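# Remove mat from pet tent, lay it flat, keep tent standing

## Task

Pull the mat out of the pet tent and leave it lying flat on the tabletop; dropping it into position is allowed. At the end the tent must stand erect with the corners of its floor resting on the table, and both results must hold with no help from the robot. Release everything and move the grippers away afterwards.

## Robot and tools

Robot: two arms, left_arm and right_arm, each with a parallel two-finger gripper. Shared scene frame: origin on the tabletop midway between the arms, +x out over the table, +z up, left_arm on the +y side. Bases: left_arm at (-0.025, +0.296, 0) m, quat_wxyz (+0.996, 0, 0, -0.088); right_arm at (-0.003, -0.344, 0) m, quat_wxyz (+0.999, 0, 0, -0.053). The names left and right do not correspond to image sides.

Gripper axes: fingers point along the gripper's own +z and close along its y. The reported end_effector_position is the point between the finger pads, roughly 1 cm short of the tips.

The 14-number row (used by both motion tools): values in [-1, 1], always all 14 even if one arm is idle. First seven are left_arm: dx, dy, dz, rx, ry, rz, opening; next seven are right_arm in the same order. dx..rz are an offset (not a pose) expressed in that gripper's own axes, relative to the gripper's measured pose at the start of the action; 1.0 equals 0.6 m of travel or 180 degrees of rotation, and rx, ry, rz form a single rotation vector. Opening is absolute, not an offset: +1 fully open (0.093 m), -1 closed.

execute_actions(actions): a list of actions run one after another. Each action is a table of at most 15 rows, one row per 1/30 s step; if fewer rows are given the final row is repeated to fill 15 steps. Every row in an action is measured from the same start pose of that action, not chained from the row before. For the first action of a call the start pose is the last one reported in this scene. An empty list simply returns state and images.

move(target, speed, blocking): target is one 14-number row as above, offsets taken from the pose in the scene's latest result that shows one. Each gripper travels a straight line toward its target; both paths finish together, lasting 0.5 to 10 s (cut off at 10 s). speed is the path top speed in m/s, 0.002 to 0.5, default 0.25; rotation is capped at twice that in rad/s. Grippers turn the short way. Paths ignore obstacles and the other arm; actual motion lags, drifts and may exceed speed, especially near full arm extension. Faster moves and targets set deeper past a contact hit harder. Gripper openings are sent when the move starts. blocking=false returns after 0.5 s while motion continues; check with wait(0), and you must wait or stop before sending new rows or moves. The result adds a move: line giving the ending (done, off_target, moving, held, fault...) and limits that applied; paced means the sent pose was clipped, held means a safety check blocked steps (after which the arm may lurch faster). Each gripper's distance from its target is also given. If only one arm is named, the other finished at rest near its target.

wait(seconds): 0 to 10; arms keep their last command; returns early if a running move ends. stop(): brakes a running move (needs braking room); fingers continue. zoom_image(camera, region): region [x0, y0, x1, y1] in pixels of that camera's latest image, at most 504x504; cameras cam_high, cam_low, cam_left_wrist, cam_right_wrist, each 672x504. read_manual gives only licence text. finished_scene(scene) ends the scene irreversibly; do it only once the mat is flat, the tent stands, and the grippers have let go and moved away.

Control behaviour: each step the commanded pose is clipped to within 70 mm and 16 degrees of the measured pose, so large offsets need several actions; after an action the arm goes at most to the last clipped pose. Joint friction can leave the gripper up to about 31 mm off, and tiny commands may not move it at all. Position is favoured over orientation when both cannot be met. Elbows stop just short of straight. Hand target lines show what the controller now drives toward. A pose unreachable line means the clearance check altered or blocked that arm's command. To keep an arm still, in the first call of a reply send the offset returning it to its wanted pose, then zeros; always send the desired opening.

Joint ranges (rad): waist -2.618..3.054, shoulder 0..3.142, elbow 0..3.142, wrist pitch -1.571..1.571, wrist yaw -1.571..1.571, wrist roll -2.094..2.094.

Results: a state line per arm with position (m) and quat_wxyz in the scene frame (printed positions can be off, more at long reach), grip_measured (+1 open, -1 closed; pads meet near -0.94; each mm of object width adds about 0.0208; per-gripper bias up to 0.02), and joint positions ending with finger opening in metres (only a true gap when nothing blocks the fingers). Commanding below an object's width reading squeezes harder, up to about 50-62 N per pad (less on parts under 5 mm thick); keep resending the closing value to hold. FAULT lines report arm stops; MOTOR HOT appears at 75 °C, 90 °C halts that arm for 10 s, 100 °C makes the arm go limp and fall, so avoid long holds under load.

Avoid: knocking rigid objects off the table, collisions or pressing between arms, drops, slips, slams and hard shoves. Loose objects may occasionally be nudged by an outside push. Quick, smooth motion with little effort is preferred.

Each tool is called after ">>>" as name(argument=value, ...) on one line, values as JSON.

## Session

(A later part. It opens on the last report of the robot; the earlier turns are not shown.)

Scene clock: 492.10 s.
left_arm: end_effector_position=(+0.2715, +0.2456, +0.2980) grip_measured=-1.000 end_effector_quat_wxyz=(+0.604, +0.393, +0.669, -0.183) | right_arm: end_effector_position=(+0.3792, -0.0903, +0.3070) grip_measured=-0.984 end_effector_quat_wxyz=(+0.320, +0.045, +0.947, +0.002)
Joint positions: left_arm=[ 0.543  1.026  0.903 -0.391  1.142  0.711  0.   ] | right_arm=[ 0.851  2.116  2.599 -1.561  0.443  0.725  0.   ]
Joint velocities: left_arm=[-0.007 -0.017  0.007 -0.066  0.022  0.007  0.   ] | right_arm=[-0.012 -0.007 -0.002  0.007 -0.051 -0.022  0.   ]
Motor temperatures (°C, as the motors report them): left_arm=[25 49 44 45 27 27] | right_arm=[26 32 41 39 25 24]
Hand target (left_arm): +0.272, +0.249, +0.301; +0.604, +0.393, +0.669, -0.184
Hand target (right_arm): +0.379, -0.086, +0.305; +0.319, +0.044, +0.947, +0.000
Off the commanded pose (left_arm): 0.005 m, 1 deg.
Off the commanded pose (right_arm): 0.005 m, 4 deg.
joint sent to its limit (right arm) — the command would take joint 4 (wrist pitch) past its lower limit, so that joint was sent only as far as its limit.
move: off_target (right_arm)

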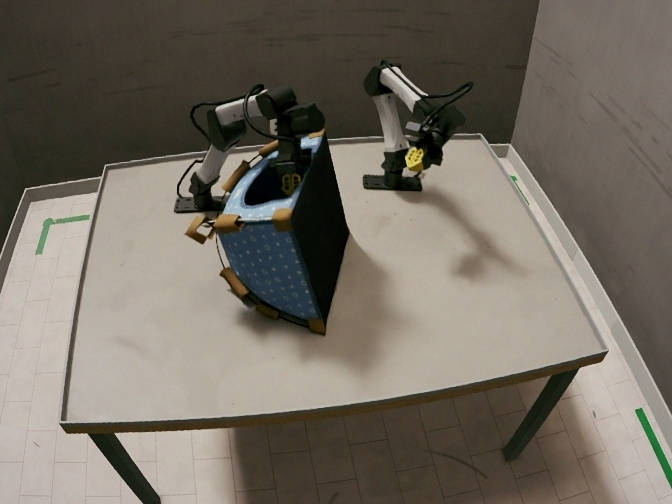

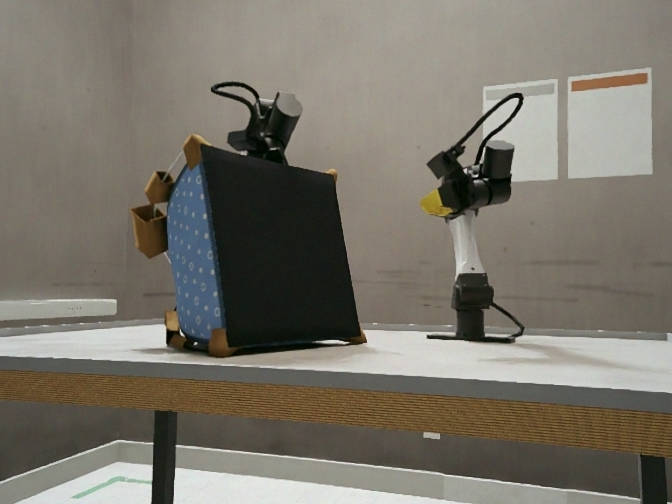

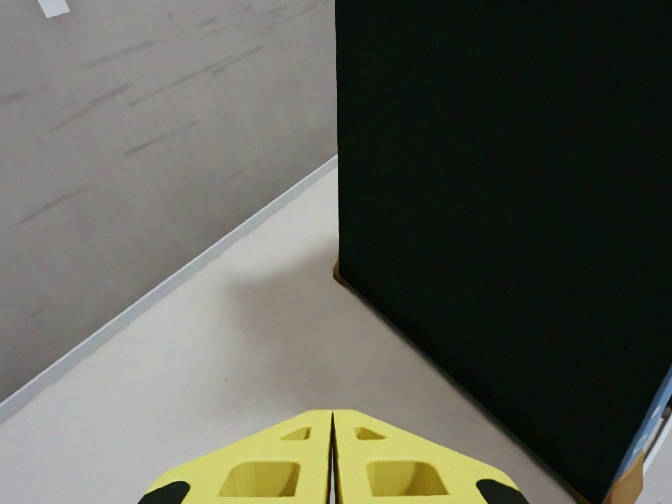

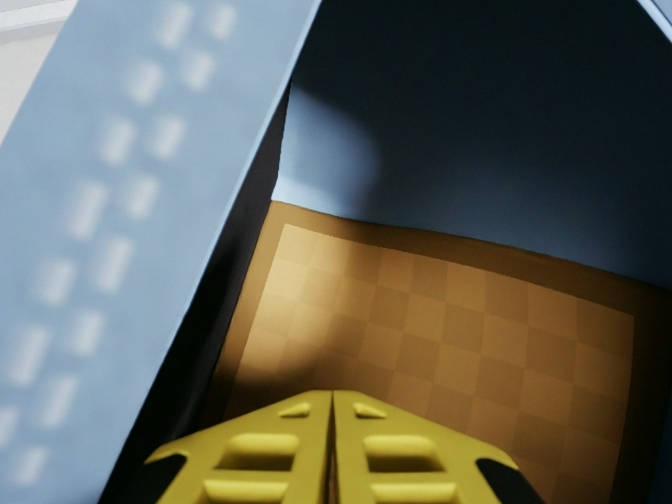

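>>> move(target=[0.309, -0.1325, 0.354, 0, 0, 0, -1, 0, 0, 0, 0, 0, 0, -1], speed=0.25)

>>> move(target=[-0.15, -0.34, 0.39, 0, 0, 0, -1, 0, 0, 0, 0, 0, 0, -1], speed=0.1)

Scene clock: 522.13 s.
left_arm: end_effector_position=(+0.3583, +0.1036, +0.0617) grip_measured=-1.000 end_effector_quat_wxyz=(+0.606, +0.392, +0.668, -0.184) | right_arm: end_effector_position=(+0.3792, -0.0904, +0.3070) grip_measured=-0.984 end_effector_quat_wxyz=(+0.319, +0.045, +0.947, +0.001)
Joint positions: left_arm=[-0.079  2.008  0.508  1.264  0.557  0.362  0.   ] | right_arm=[ 0.851  2.116  2.599 -1.561  0.443  0.726  0.   ]
Joint velocities: left_arm=[-0.007  0.012 -0.022  0.007 -0.022  0.022  0.   ] | right_arm=[-0.007 -0.012 -0.007 -0.037  0.007  0.007  0.   ]
Motor temperatures (°C, as the motors report them): left_arm=[26 44 47 43 27 27] | right_arm=[26 36 43 37 26 24]
Hand target (left_arm): +0.362, +0.098, +0.059; +0.606, +0.390, +0.668, -0.186
Hand target (right_arm): +0.379, -0.090, +0.307; +0.319, +0.045, +0.947, +0.002
Off the commanded pose (left_arm): 0.005 m, 0 deg.
Off the commanded pose (right_arm): 0.000 m, 0 deg.
move: done

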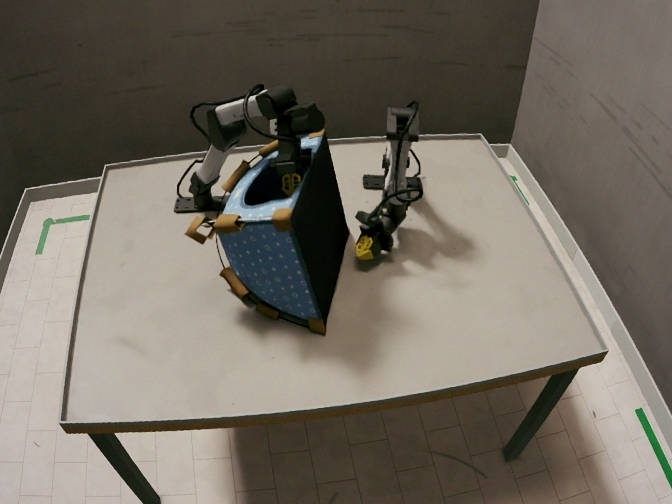

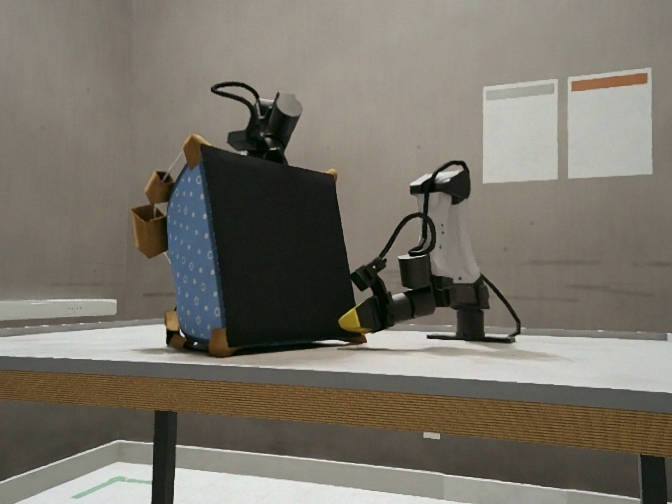

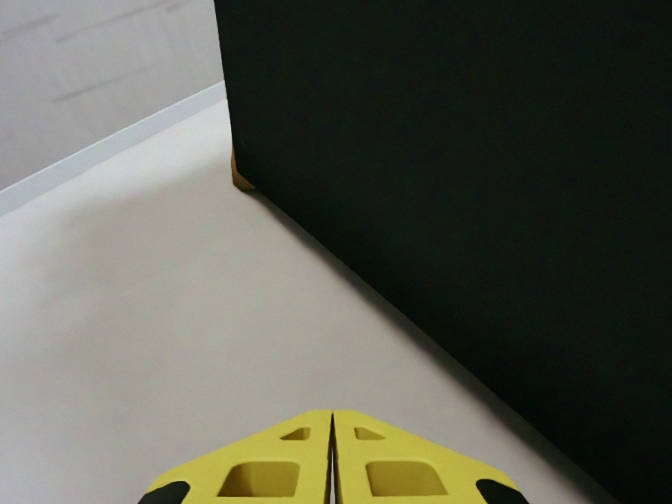

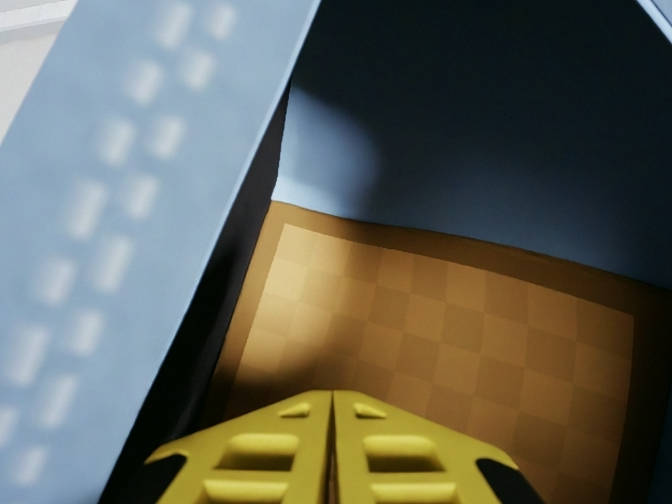

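Scene clock: 525.73 s.
left_arm: end_effector_position=(+0.3547, -0.2164, +0.0641) grip_measured=-1.000 end_effector_quat_wxyz=(+0.611, +0.389, +0.662, -0.190) | right_arm: end_effector_position=(+0.3794, -0.0927, +0.3073) grip_measured=-0.984 end_effector_quat_wxyz=(+0.321, +0.046, +0.946, -0.005)
Joint positions: left_arm=[-0.791  2.435  1.417  0.835 -0.133  0.206  0.   ] | right_arm=[ 0.851  2.116  2.599 -1.566  0.455  0.725  0.   ]
Joint velocities: left_arm=[-0.022 -0.002 -0.012 -0.022 -0.037 -0.066  0.   ] | right_arm=[-0.017 -0.012  0.002  0.022 -0.051  0.051  0.   ]
Motor temperatures (°C, as the motors report them): left_arm=[26 46 47 44 27 27] | right_arm=[26 37 42 37 26 24]
Hand target (left_arm): +0.354, -0.221, +0.055; +0.606, +0.388, +0.669, -0.188
Hand target (right_arm): +0.379, -0.090, +0.307; +0.319, +0.045, +0.947, +0.001
Off the commanded pose (left_arm): 0.011 m, 1 deg.
Off the commanded pose (right_arm): 0.002 m, 1 deg.
move: off_target (left_arm)

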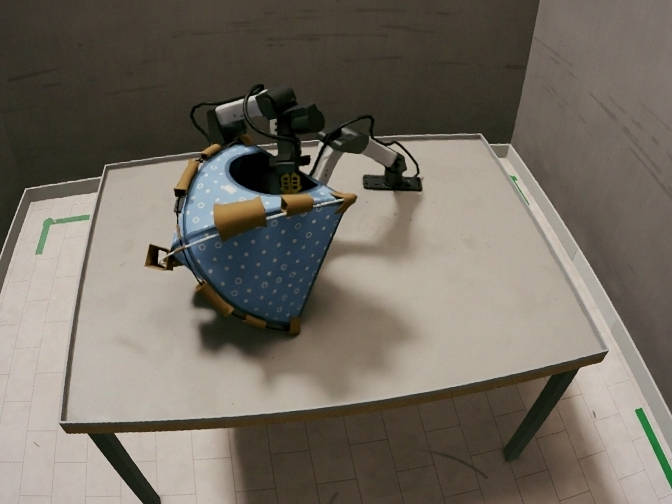

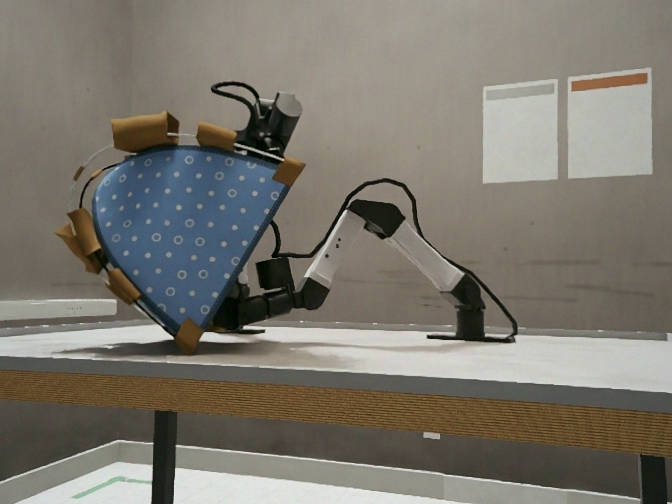

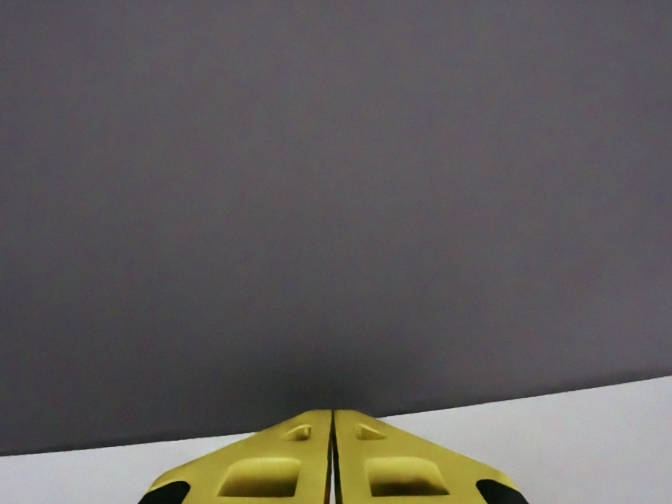

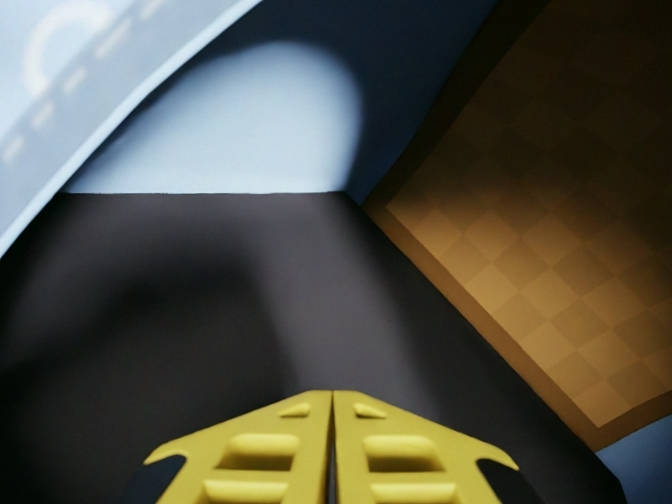

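>>> move(target=[0.09, 0.146, -0.297, 0, 0, 0, -1, 0.14, 0.122, 0, 0, 0, 0, -1], speed=0.1)

Scene clock: 543.17 s.
left_arm: end_effector_position=(+0.3086, -0.0205, +0.0552) grip_measured=-1.000 end_effector_quat_wxyz=(+0.601, +0.391, +0.672, -0.187) | right_arm: end_effector_position=(+0.3224, -0.0153, +0.2620) grip_measured=-0.984 end_effector_quat_wxyz=(+0.322, +0.047, +0.945, -0.004)
Joint positions: left_arm=[-0.543  2.067  0.57   1.287  0.105  0.248  0.   ] | right_arm=[ 1.091  2.116  2.395 -1.482  0.556  0.977  0.   ]
Joint velocities: left_arm=[-0.007 -0.002 -0.007  0.007  0.066 -0.037  0.   ] | right_arm=[ 0.002  0.012  0.037 -0.007  0.051 -0.051  0.   ]
Motor temperatures (°C, as the motors report them): left_arm=[26 56 47 46 27 27] | right_arm=[26 40 42 37 26 24]
Hand target (left_arm): +0.308, -0.017, +0.065; +0.612, +0.390, +0.662, -0.188
Hand target (right_arm): +0.321, -0.013, +0.257; +0.322, +0.046, +0.945, -0.008
Off the commanded pose (left_arm): 0.010 m, 2 deg.
Off the commanded pose (right_arm): 0.006 m, 0 deg.
move: done

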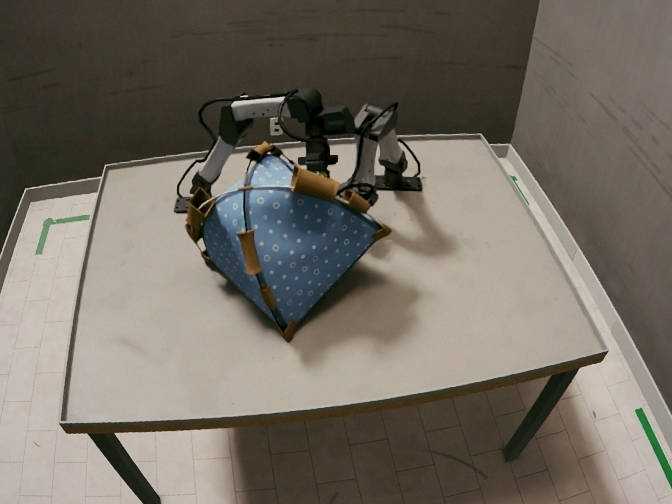

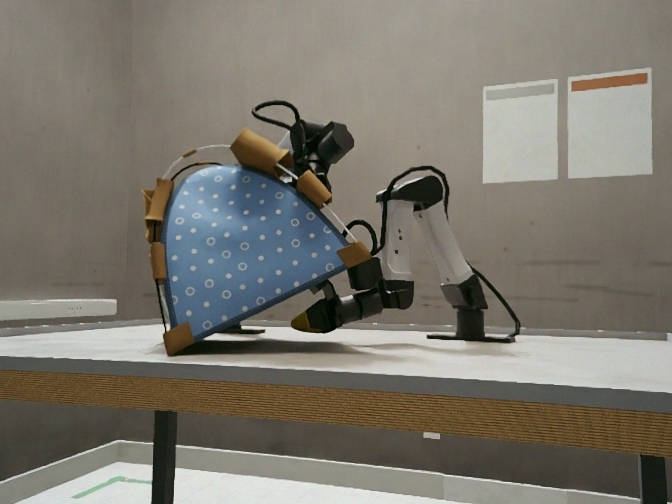

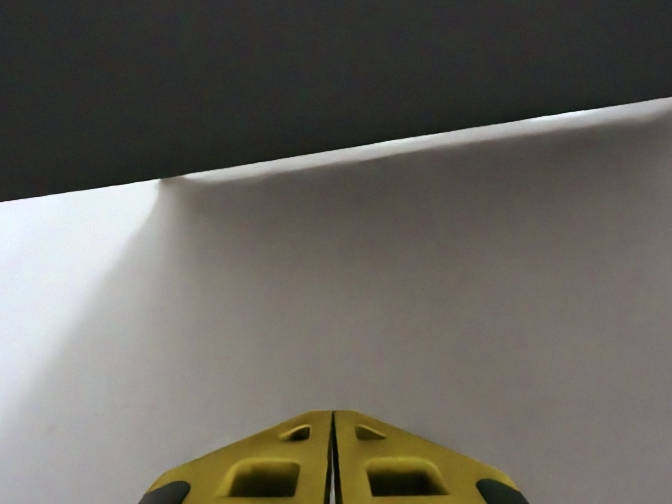

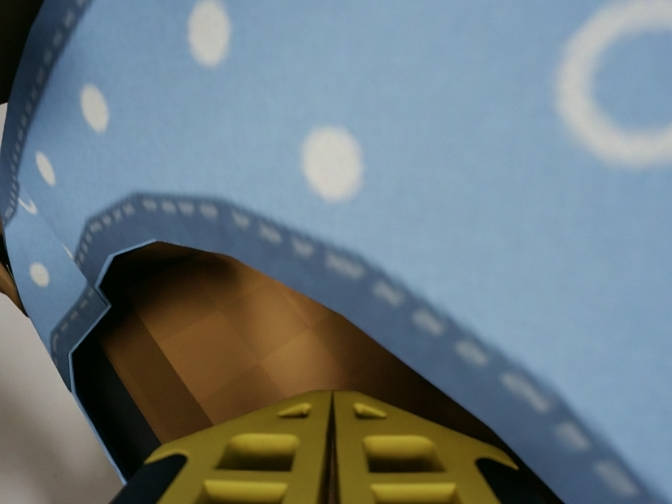

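>>> move(target=[0, 0, 0, 0, 0, 0, -1, 0.0, 0.03, -0.2, 0, -0.1, 0, -1], speed=0.15)

>>> move(target=[0.12, 0.357, -0.334, 0, 0, 0, -1, 0, -0.35, 0, 0, 0, 0, -1], speed=0.1)

Scene clock: 554.03 s.
left_arm: end_effector_position=(+0.3084, -0.0206, +0.0549) grip_measured=-1.000 end_effector_quat_wxyz=(+0.600, +0.391, +0.672, -0.187) | right_arm: end_effector_position=(+0.2538, +0.0130, +0.3410) grip_measured=-0.984 end_effector_quat_wxyz=(+0.481, +0.019, +0.876, +0.003)
Joint positions: left_arm=[-0.543  2.067  0.57   1.285  0.107  0.248  0.   ] | right_arm=[ 1.369  2.069  2.482 -1.557  0.941  1.086  0.   ]
Joint velocities: left_arm=[ 0.012  0.012 -0.012 -0.11   0.007 -0.022  0.   ] | right_arm=[ 0.002 -0.007 -0.007 -0.081  0.037 -0.037  0.   ]
Motor temperatures (°C, as the motors report them): left_arm=[26 58 45 47 27 27] | right_arm=[26 42 41 36 26 24]
Hand target (left_arm): +0.309, -0.021, +0.055; +0.601, +0.391, +0.672, -0.187
Hand target (right_arm): +0.250, +0.007, +0.356; +0.489, +0.027, +0.872, +0.017
Off the commanded pose (left_arm): 0.000 m, 0 deg.
Off the commanded pose (right_arm): 0.018 m, 4 deg.
joint sent to its limit (right arm) — the command would take joint 4 (wrist pitch) past its lower limit, so that joint was sent only as far as its limit.
move: off_target (right_arm)

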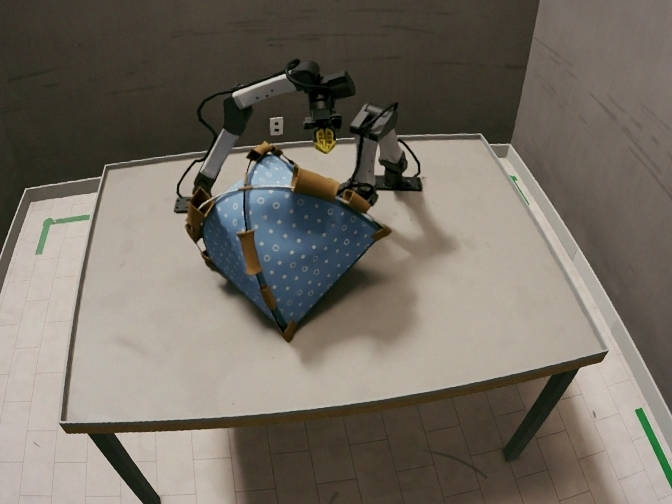

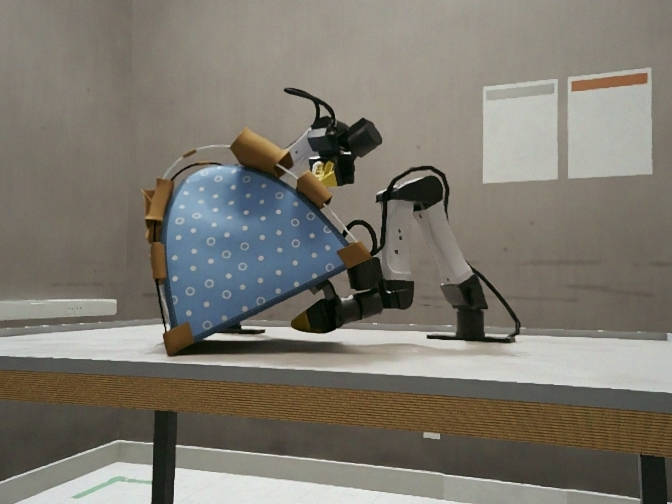

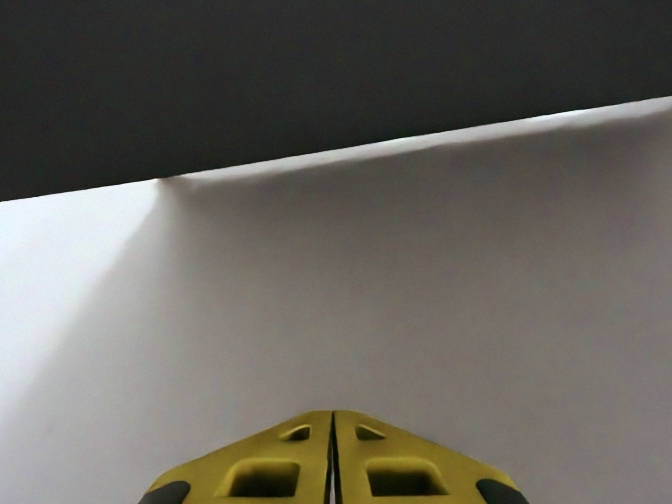

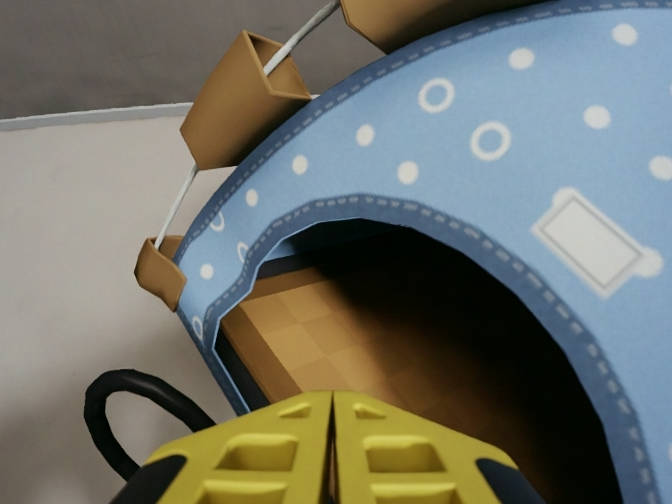

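Scene clock: 557.77 s.
left_arm: end_effector_position=(+0.3361, +0.2785, +0.0678) grip_measured=-1.000 end_effector_quat_wxyz=(+0.589, +0.390, +0.682, -0.189) | right_arm: end_effector_position=(+0.2469, -0.1923, +0.3350) grip_measured=-0.984 end_effector_quat_wxyz=(+0.480, +0.017, +0.877, +0.005)
Joint positions: left_arm=[0.568 1.824 0.53  0.682 1.151 0.779 0.   ] | right_arm=[ 1.063  1.176  1.449 -1.117  0.766  0.692  0.   ]
Joint velocities: left_arm=[ 0.012  0.002 -0.007  0.022  0.081 -0.081  0.   ] | right_arm=[-0.007  0.007 -0.007  0.095 -0.022  0.022  0.   ]
Motor temperatures (°C, as the motors report them): left_arm=[26 57 44 47 27 27] | right_arm=[26 41 41 36 26 24]
Hand target (left_arm): +0.341, +0.283, +0.078; +0.597, +0.396, +0.673, -0.181
Hand target (right_arm): +0.246, -0.196, +0.331; +0.479, +0.019, +0.877, +0.006
Off the commanded pose (left_arm): 0.008 m, 2 deg.
Off the commanded pose (right_arm): 0.005 m, 0 deg.
move: done

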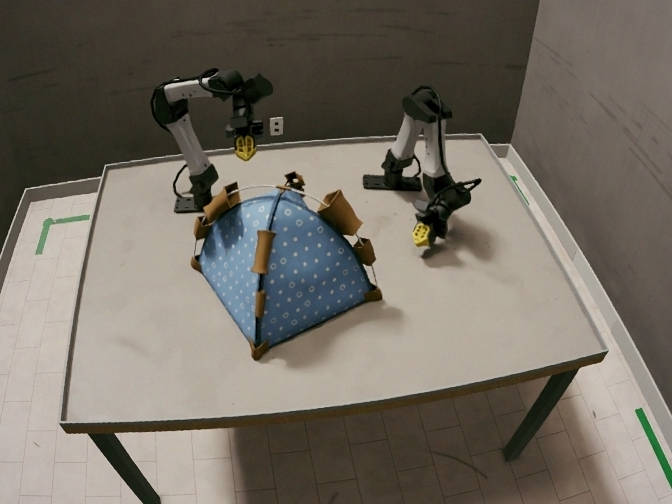

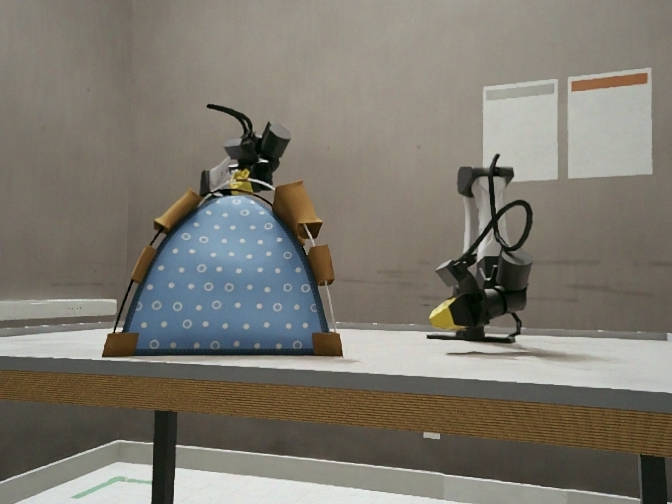

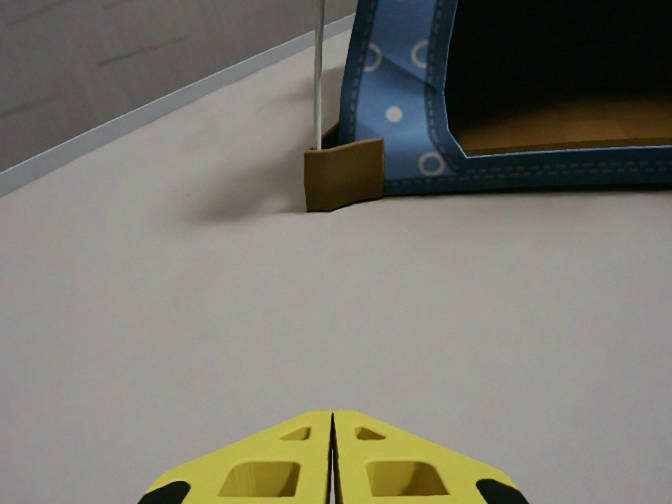

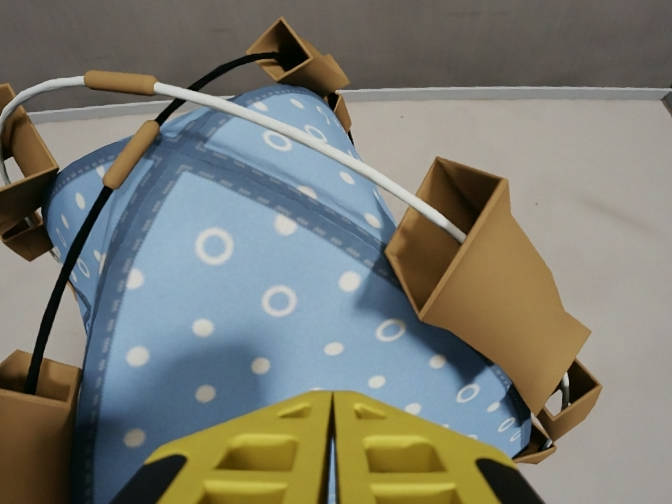

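>>> move(target=[-0.182, -0.24, 0.09, -0.026, 0.189, -0.508, 0.1, -0.062, 0.186, 0.059, 0, 0, 0, 0.2], speed=0.25)

Scene clock: 631.67 s.
left_arm: end_effector_position=(+0.2597, +0.1177, +0.1299) grip_measured=+0.098 end_effector_quat_wxyz=(+0.093, -0.196, +0.882, -0.418) | right_arm: end_effector_position=(+0.3008, -0.0888, +0.3523) grip_measured=+0.198 end_effector_quat_wxyz=(+0.481, +0.020, +0.876, +0.007)
Joint positions: left_arm=[-0.078  1.306  0.77  -0.373  0.64  -0.918  0.05 ] | right_arm=[ 1.115  1.63   1.898 -1.148  0.801  0.752  0.055]
Joint velocities: left_arm=[ 0.002  0.007 -0.002 -0.007 -0.066 -0.066  0.   ] | right_arm=[ 0.002  0.002 -0.017 -0.022 -0.037  0.022  0.   ]
Motor temperatures (°C, as the motors report them): left_arm=[26 55 44 42 28 27] | right_arm=[26 32 40 37 26 24]
Hand target (left_arm): +0.261, +0.115, +0.133; +0.091, -0.197, +0.883, -0.416
Hand target (right_arm): +0.300, -0.083, +0.352; +0.481, +0.017, +0.877, +0.005
Off the commanded pose (left_arm): 0.004 m, 1 deg.
Off the commanded pose (right_arm): 0.007 m, 0 deg.
move: done

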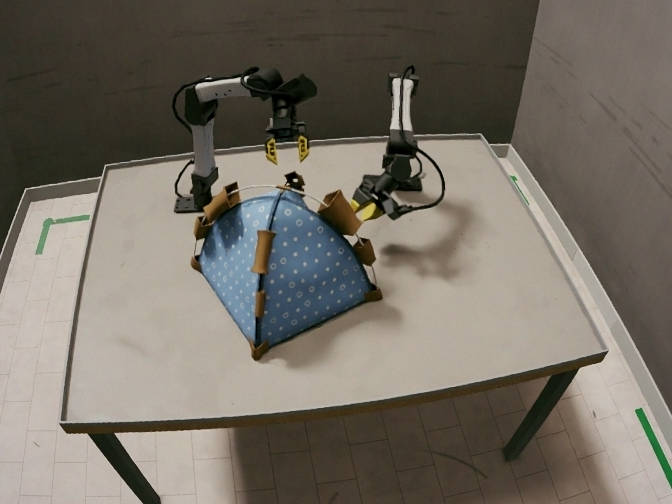

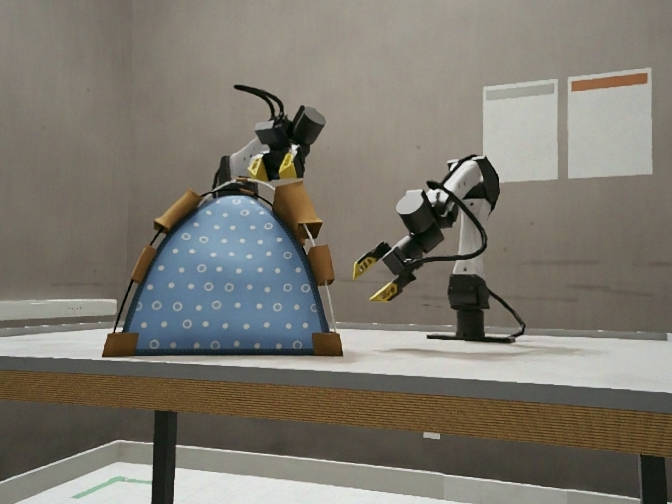

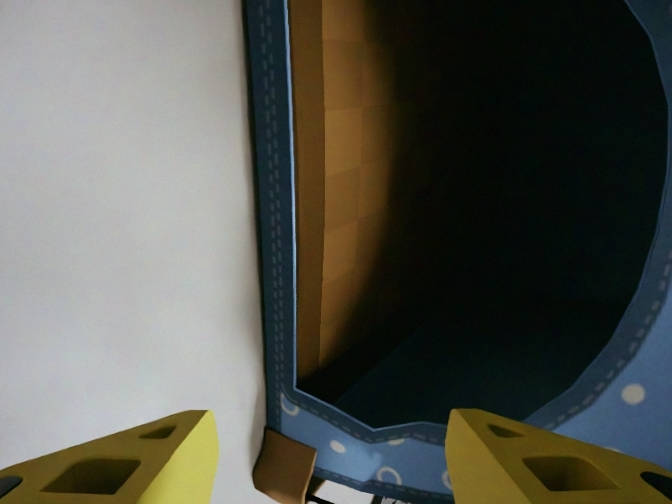

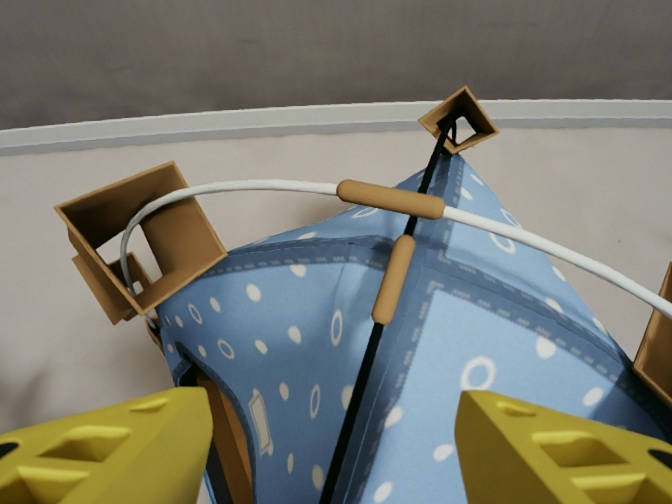

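>>> move(target=[0, 0, 0, 0, 0, 0, 0.1, 0.077, -0.002, 0.049, 0, 0, 0, 0.2], speed=0.08)

Scene clock: 639.90 s.
left_arm: end_effector_position=(+0.2595, +0.1177, +0.1298) grip_measured=+0.098 end_effector_quat_wxyz=(+0.092, -0.197, +0.882, -0.418) | right_arm: end_effector_position=(+0.3037, -0.0843, +0.2954) grip_measured=+0.198 end_effector_quat_wxyz=(+0.478, +0.017, +0.878, +0.000)
Joint positions: left_arm=[-0.078  1.306  0.77  -0.374  0.64  -0.92   0.05 ] | right_arm=[ 1.115  1.574  1.604 -0.927  0.801  0.753  0.055]
Joint velocities: left_arm=[-0.007 -0.002 -0.007  0.051 -0.007 -0.037 -0.   ] | right_arm=[-0.012  0.012 -0.012 -0.066 -0.051  0.007 -0.   ]
Motor temperatures (°C, as the motors report them): left_arm=[26 53 45 42 27 27] | right_arm=[26 33 41 37 26 24]
Hand target (left_arm): +0.260, +0.118, +0.130; +0.093, -0.196, +0.882, -0.418
Hand target (right_arm): +0.301, -0.088, +0.297; +0.481, +0.021, +0.876, +0.007
Off the commanded pose (left_arm): 0.000 m, 0 deg.
Off the commanded pose (right_arm): 0.005 m, 1 deg.
move: done

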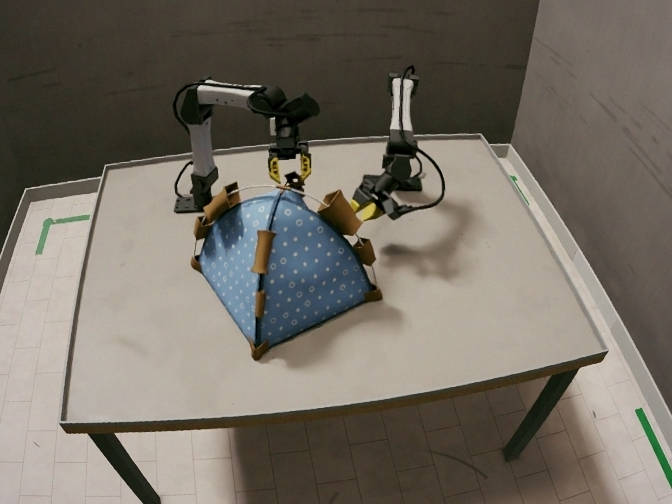

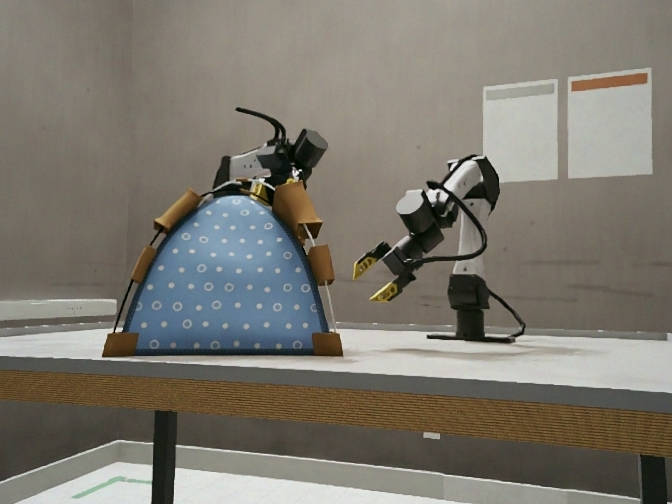

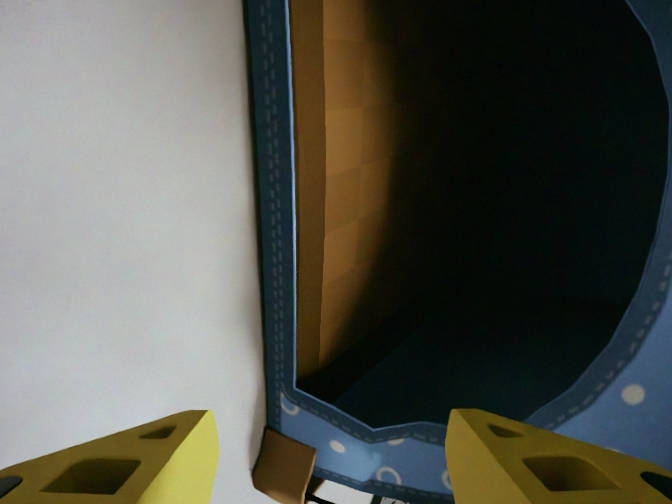

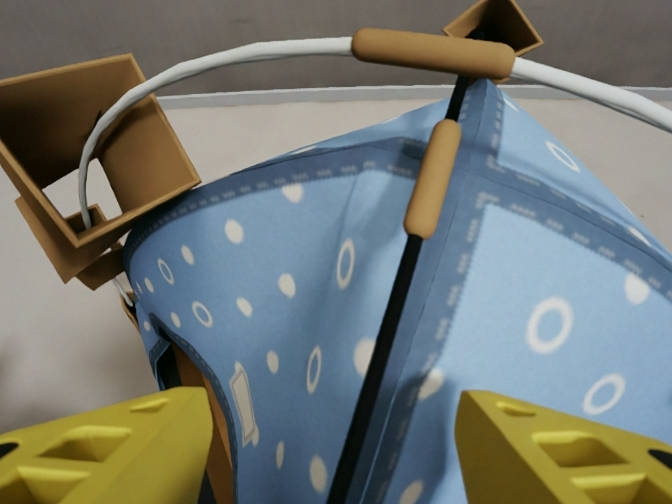

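>>> move(target=[0, 0, 0, 0, 0, 0, 0.1, 0.02, -0.015, 0.065, 0, 0, 0, 0.2], speed=0.06)

Scene clock: 645.93 s.
left_arm: end_effector_position=(+0.2595, +0.1177, +0.1298) grip_measured=+0.098 end_effector_quat_wxyz=(+0.092, -0.197, +0.882, -0.418) | right_arm: end_effector_position=(+0.3288, -0.0899, +0.2686) grip_measured=+0.198 end_effector_quat_wxyz=(+0.479, +0.017, +0.878, -0.001)
Joint positions: left_arm=[-0.078  1.306  0.77  -0.374  0.64  -0.92   0.05 ] | right_arm=[ 1.041  1.574  1.482 -0.747  0.757  0.671  0.055]
Joint velocities: left_arm=[ 0.002 -0.007 -0.002  0.007 -0.007 -0.037 -0.   ] | right_arm=[-0.022 -0.002  0.002  0.022  0.007  0.022  0.   ]
Motor temperatures (°C, as the motors report them): left_arm=[26 52 46 42 27 27] | right_arm=[26 34 41 37 26 24]
Hand target (left_arm): +0.260, +0.118, +0.130; +0.092, -0.197, +0.882, -0.418
Hand target (right_arm): +0.330, -0.094, +0.264; +0.477, +0.017, +0.879, +0.001
Off the commanded pose (left_arm): 0.000 m, 0 deg.
Off the commanded pose (right_arm): 0.006 m, 0 deg.
move: done

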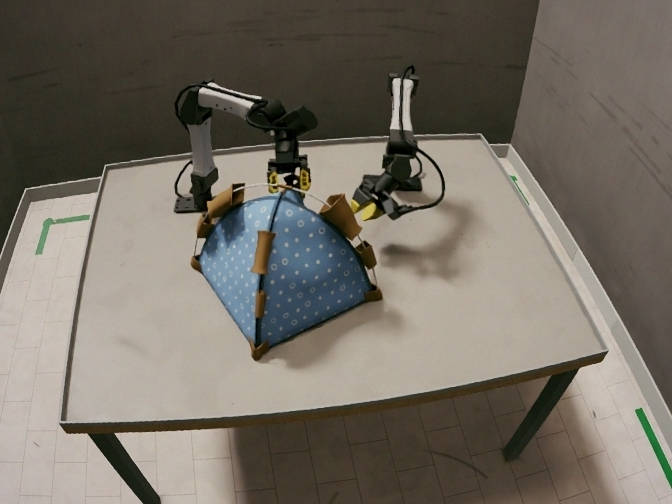

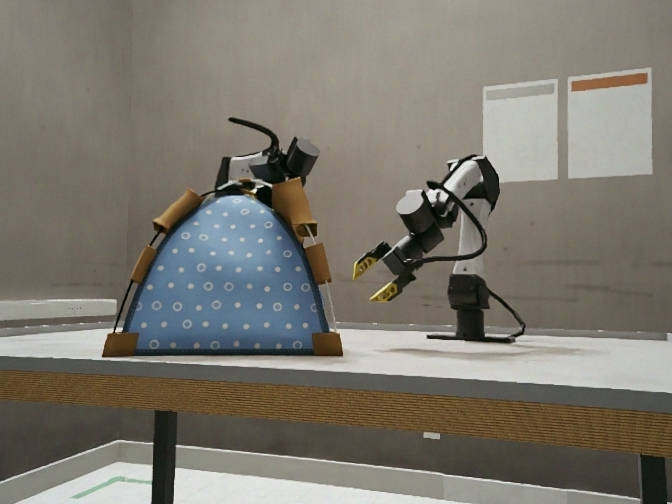

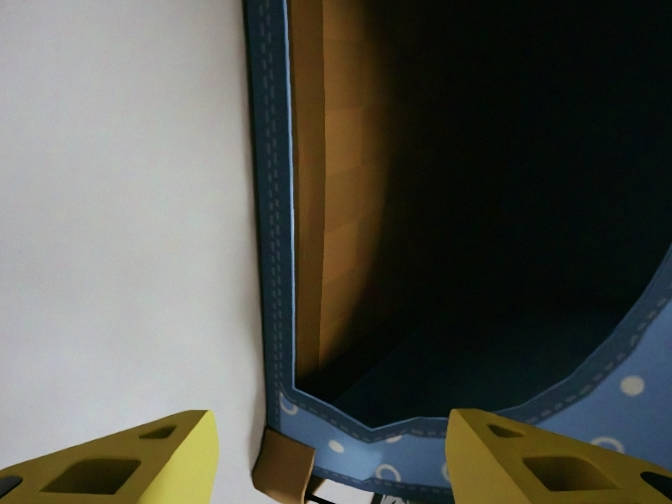

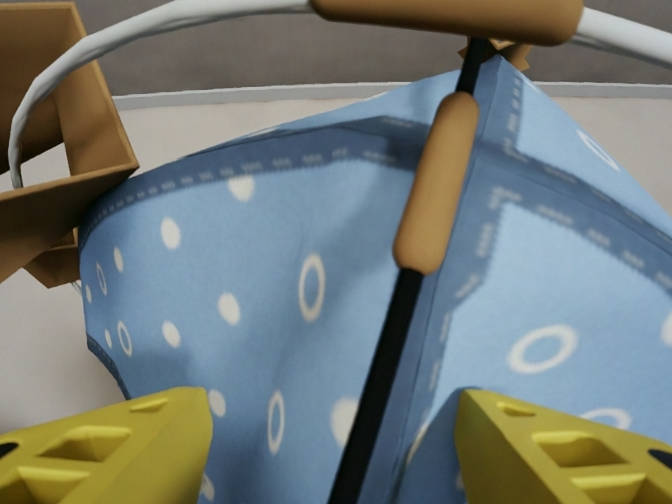

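>>> execute_actions(actions=[[[0, 0, 0, 0, 0, 0, 0.1, 0, 0, 0, 0, 0, 0, -1]], [[0, 0, 0, 0, 0, 0, 0.1, 0, 0, 0, 0, 0, 0, -1]]])

Scene clock: 650.10 s.
left_arm: end_effector_position=(+0.2595, +0.1177, +0.1298) grip_measured=+0.098 end_effector_quat_wxyz=(+0.092, -0.197, +0.882, -0.418) | right_arm: end_effector_position=(+0.3300, -0.0891, +0.2704) grip_measured=-0.953 end_effector_quat_wxyz=(+0.483, +0.023, +0.875, +0.003)
Joint positions: left_arm=[-0.078  1.306  0.77  -0.374  0.64  -0.92   0.05 ] | right_arm=[ 1.041  1.574  1.482 -0.735  0.761  0.677  0.   ]
Joint velocities: left_arm=[ 0.002  0.002  0.002 -0.051  0.051  0.037 -0.001] | right_arm=[ 0.002 -0.002  0.002 -0.051  0.022 -0.007  0.   ]
Motor temperatures (°C, as the motors report them): left_arm=[25 51 46 42 27 27] | right_arm=[26 34 41 37 26 24]
Hand target (left_arm): +0.260, +0.118, +0.130; +0.092, -0.197, +0.882, -0.418
Hand target (right_arm): +0.330, -0.089, +0.270; +0.483, +0.023, +0.876, +0.003
Off the commanded pose (left_arm): 0.000 m, 0 deg.
Off the commanded pose (right_arm): 0.000 m, 0 deg.

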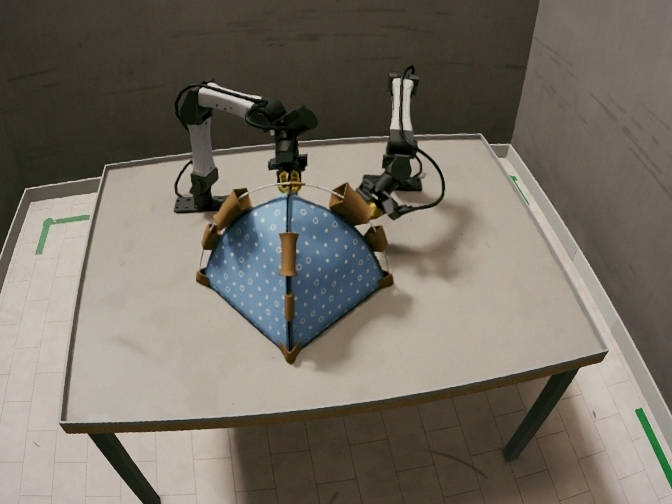

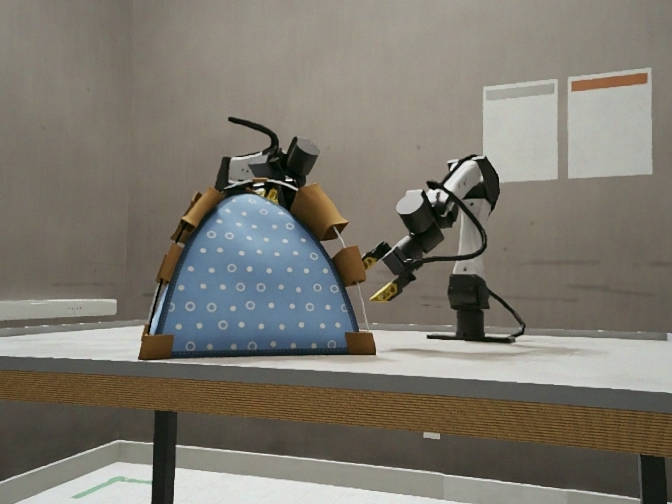

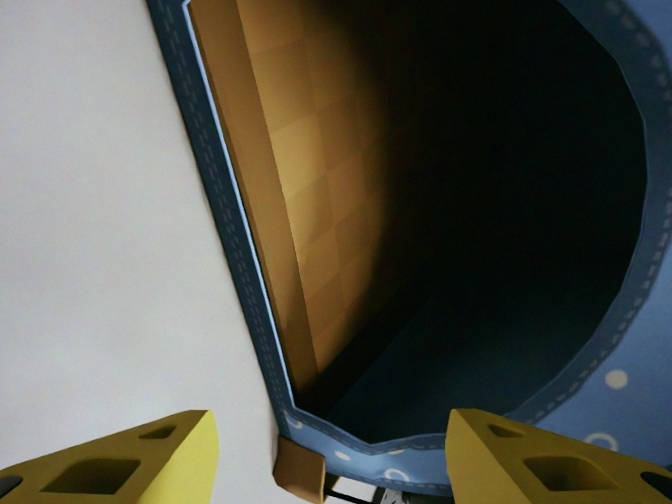

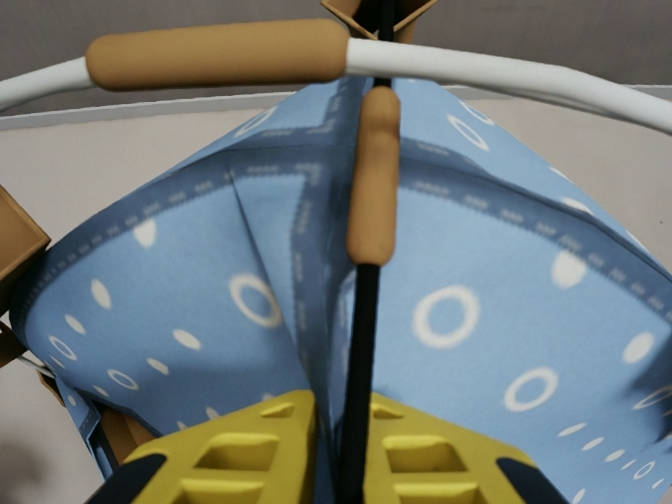

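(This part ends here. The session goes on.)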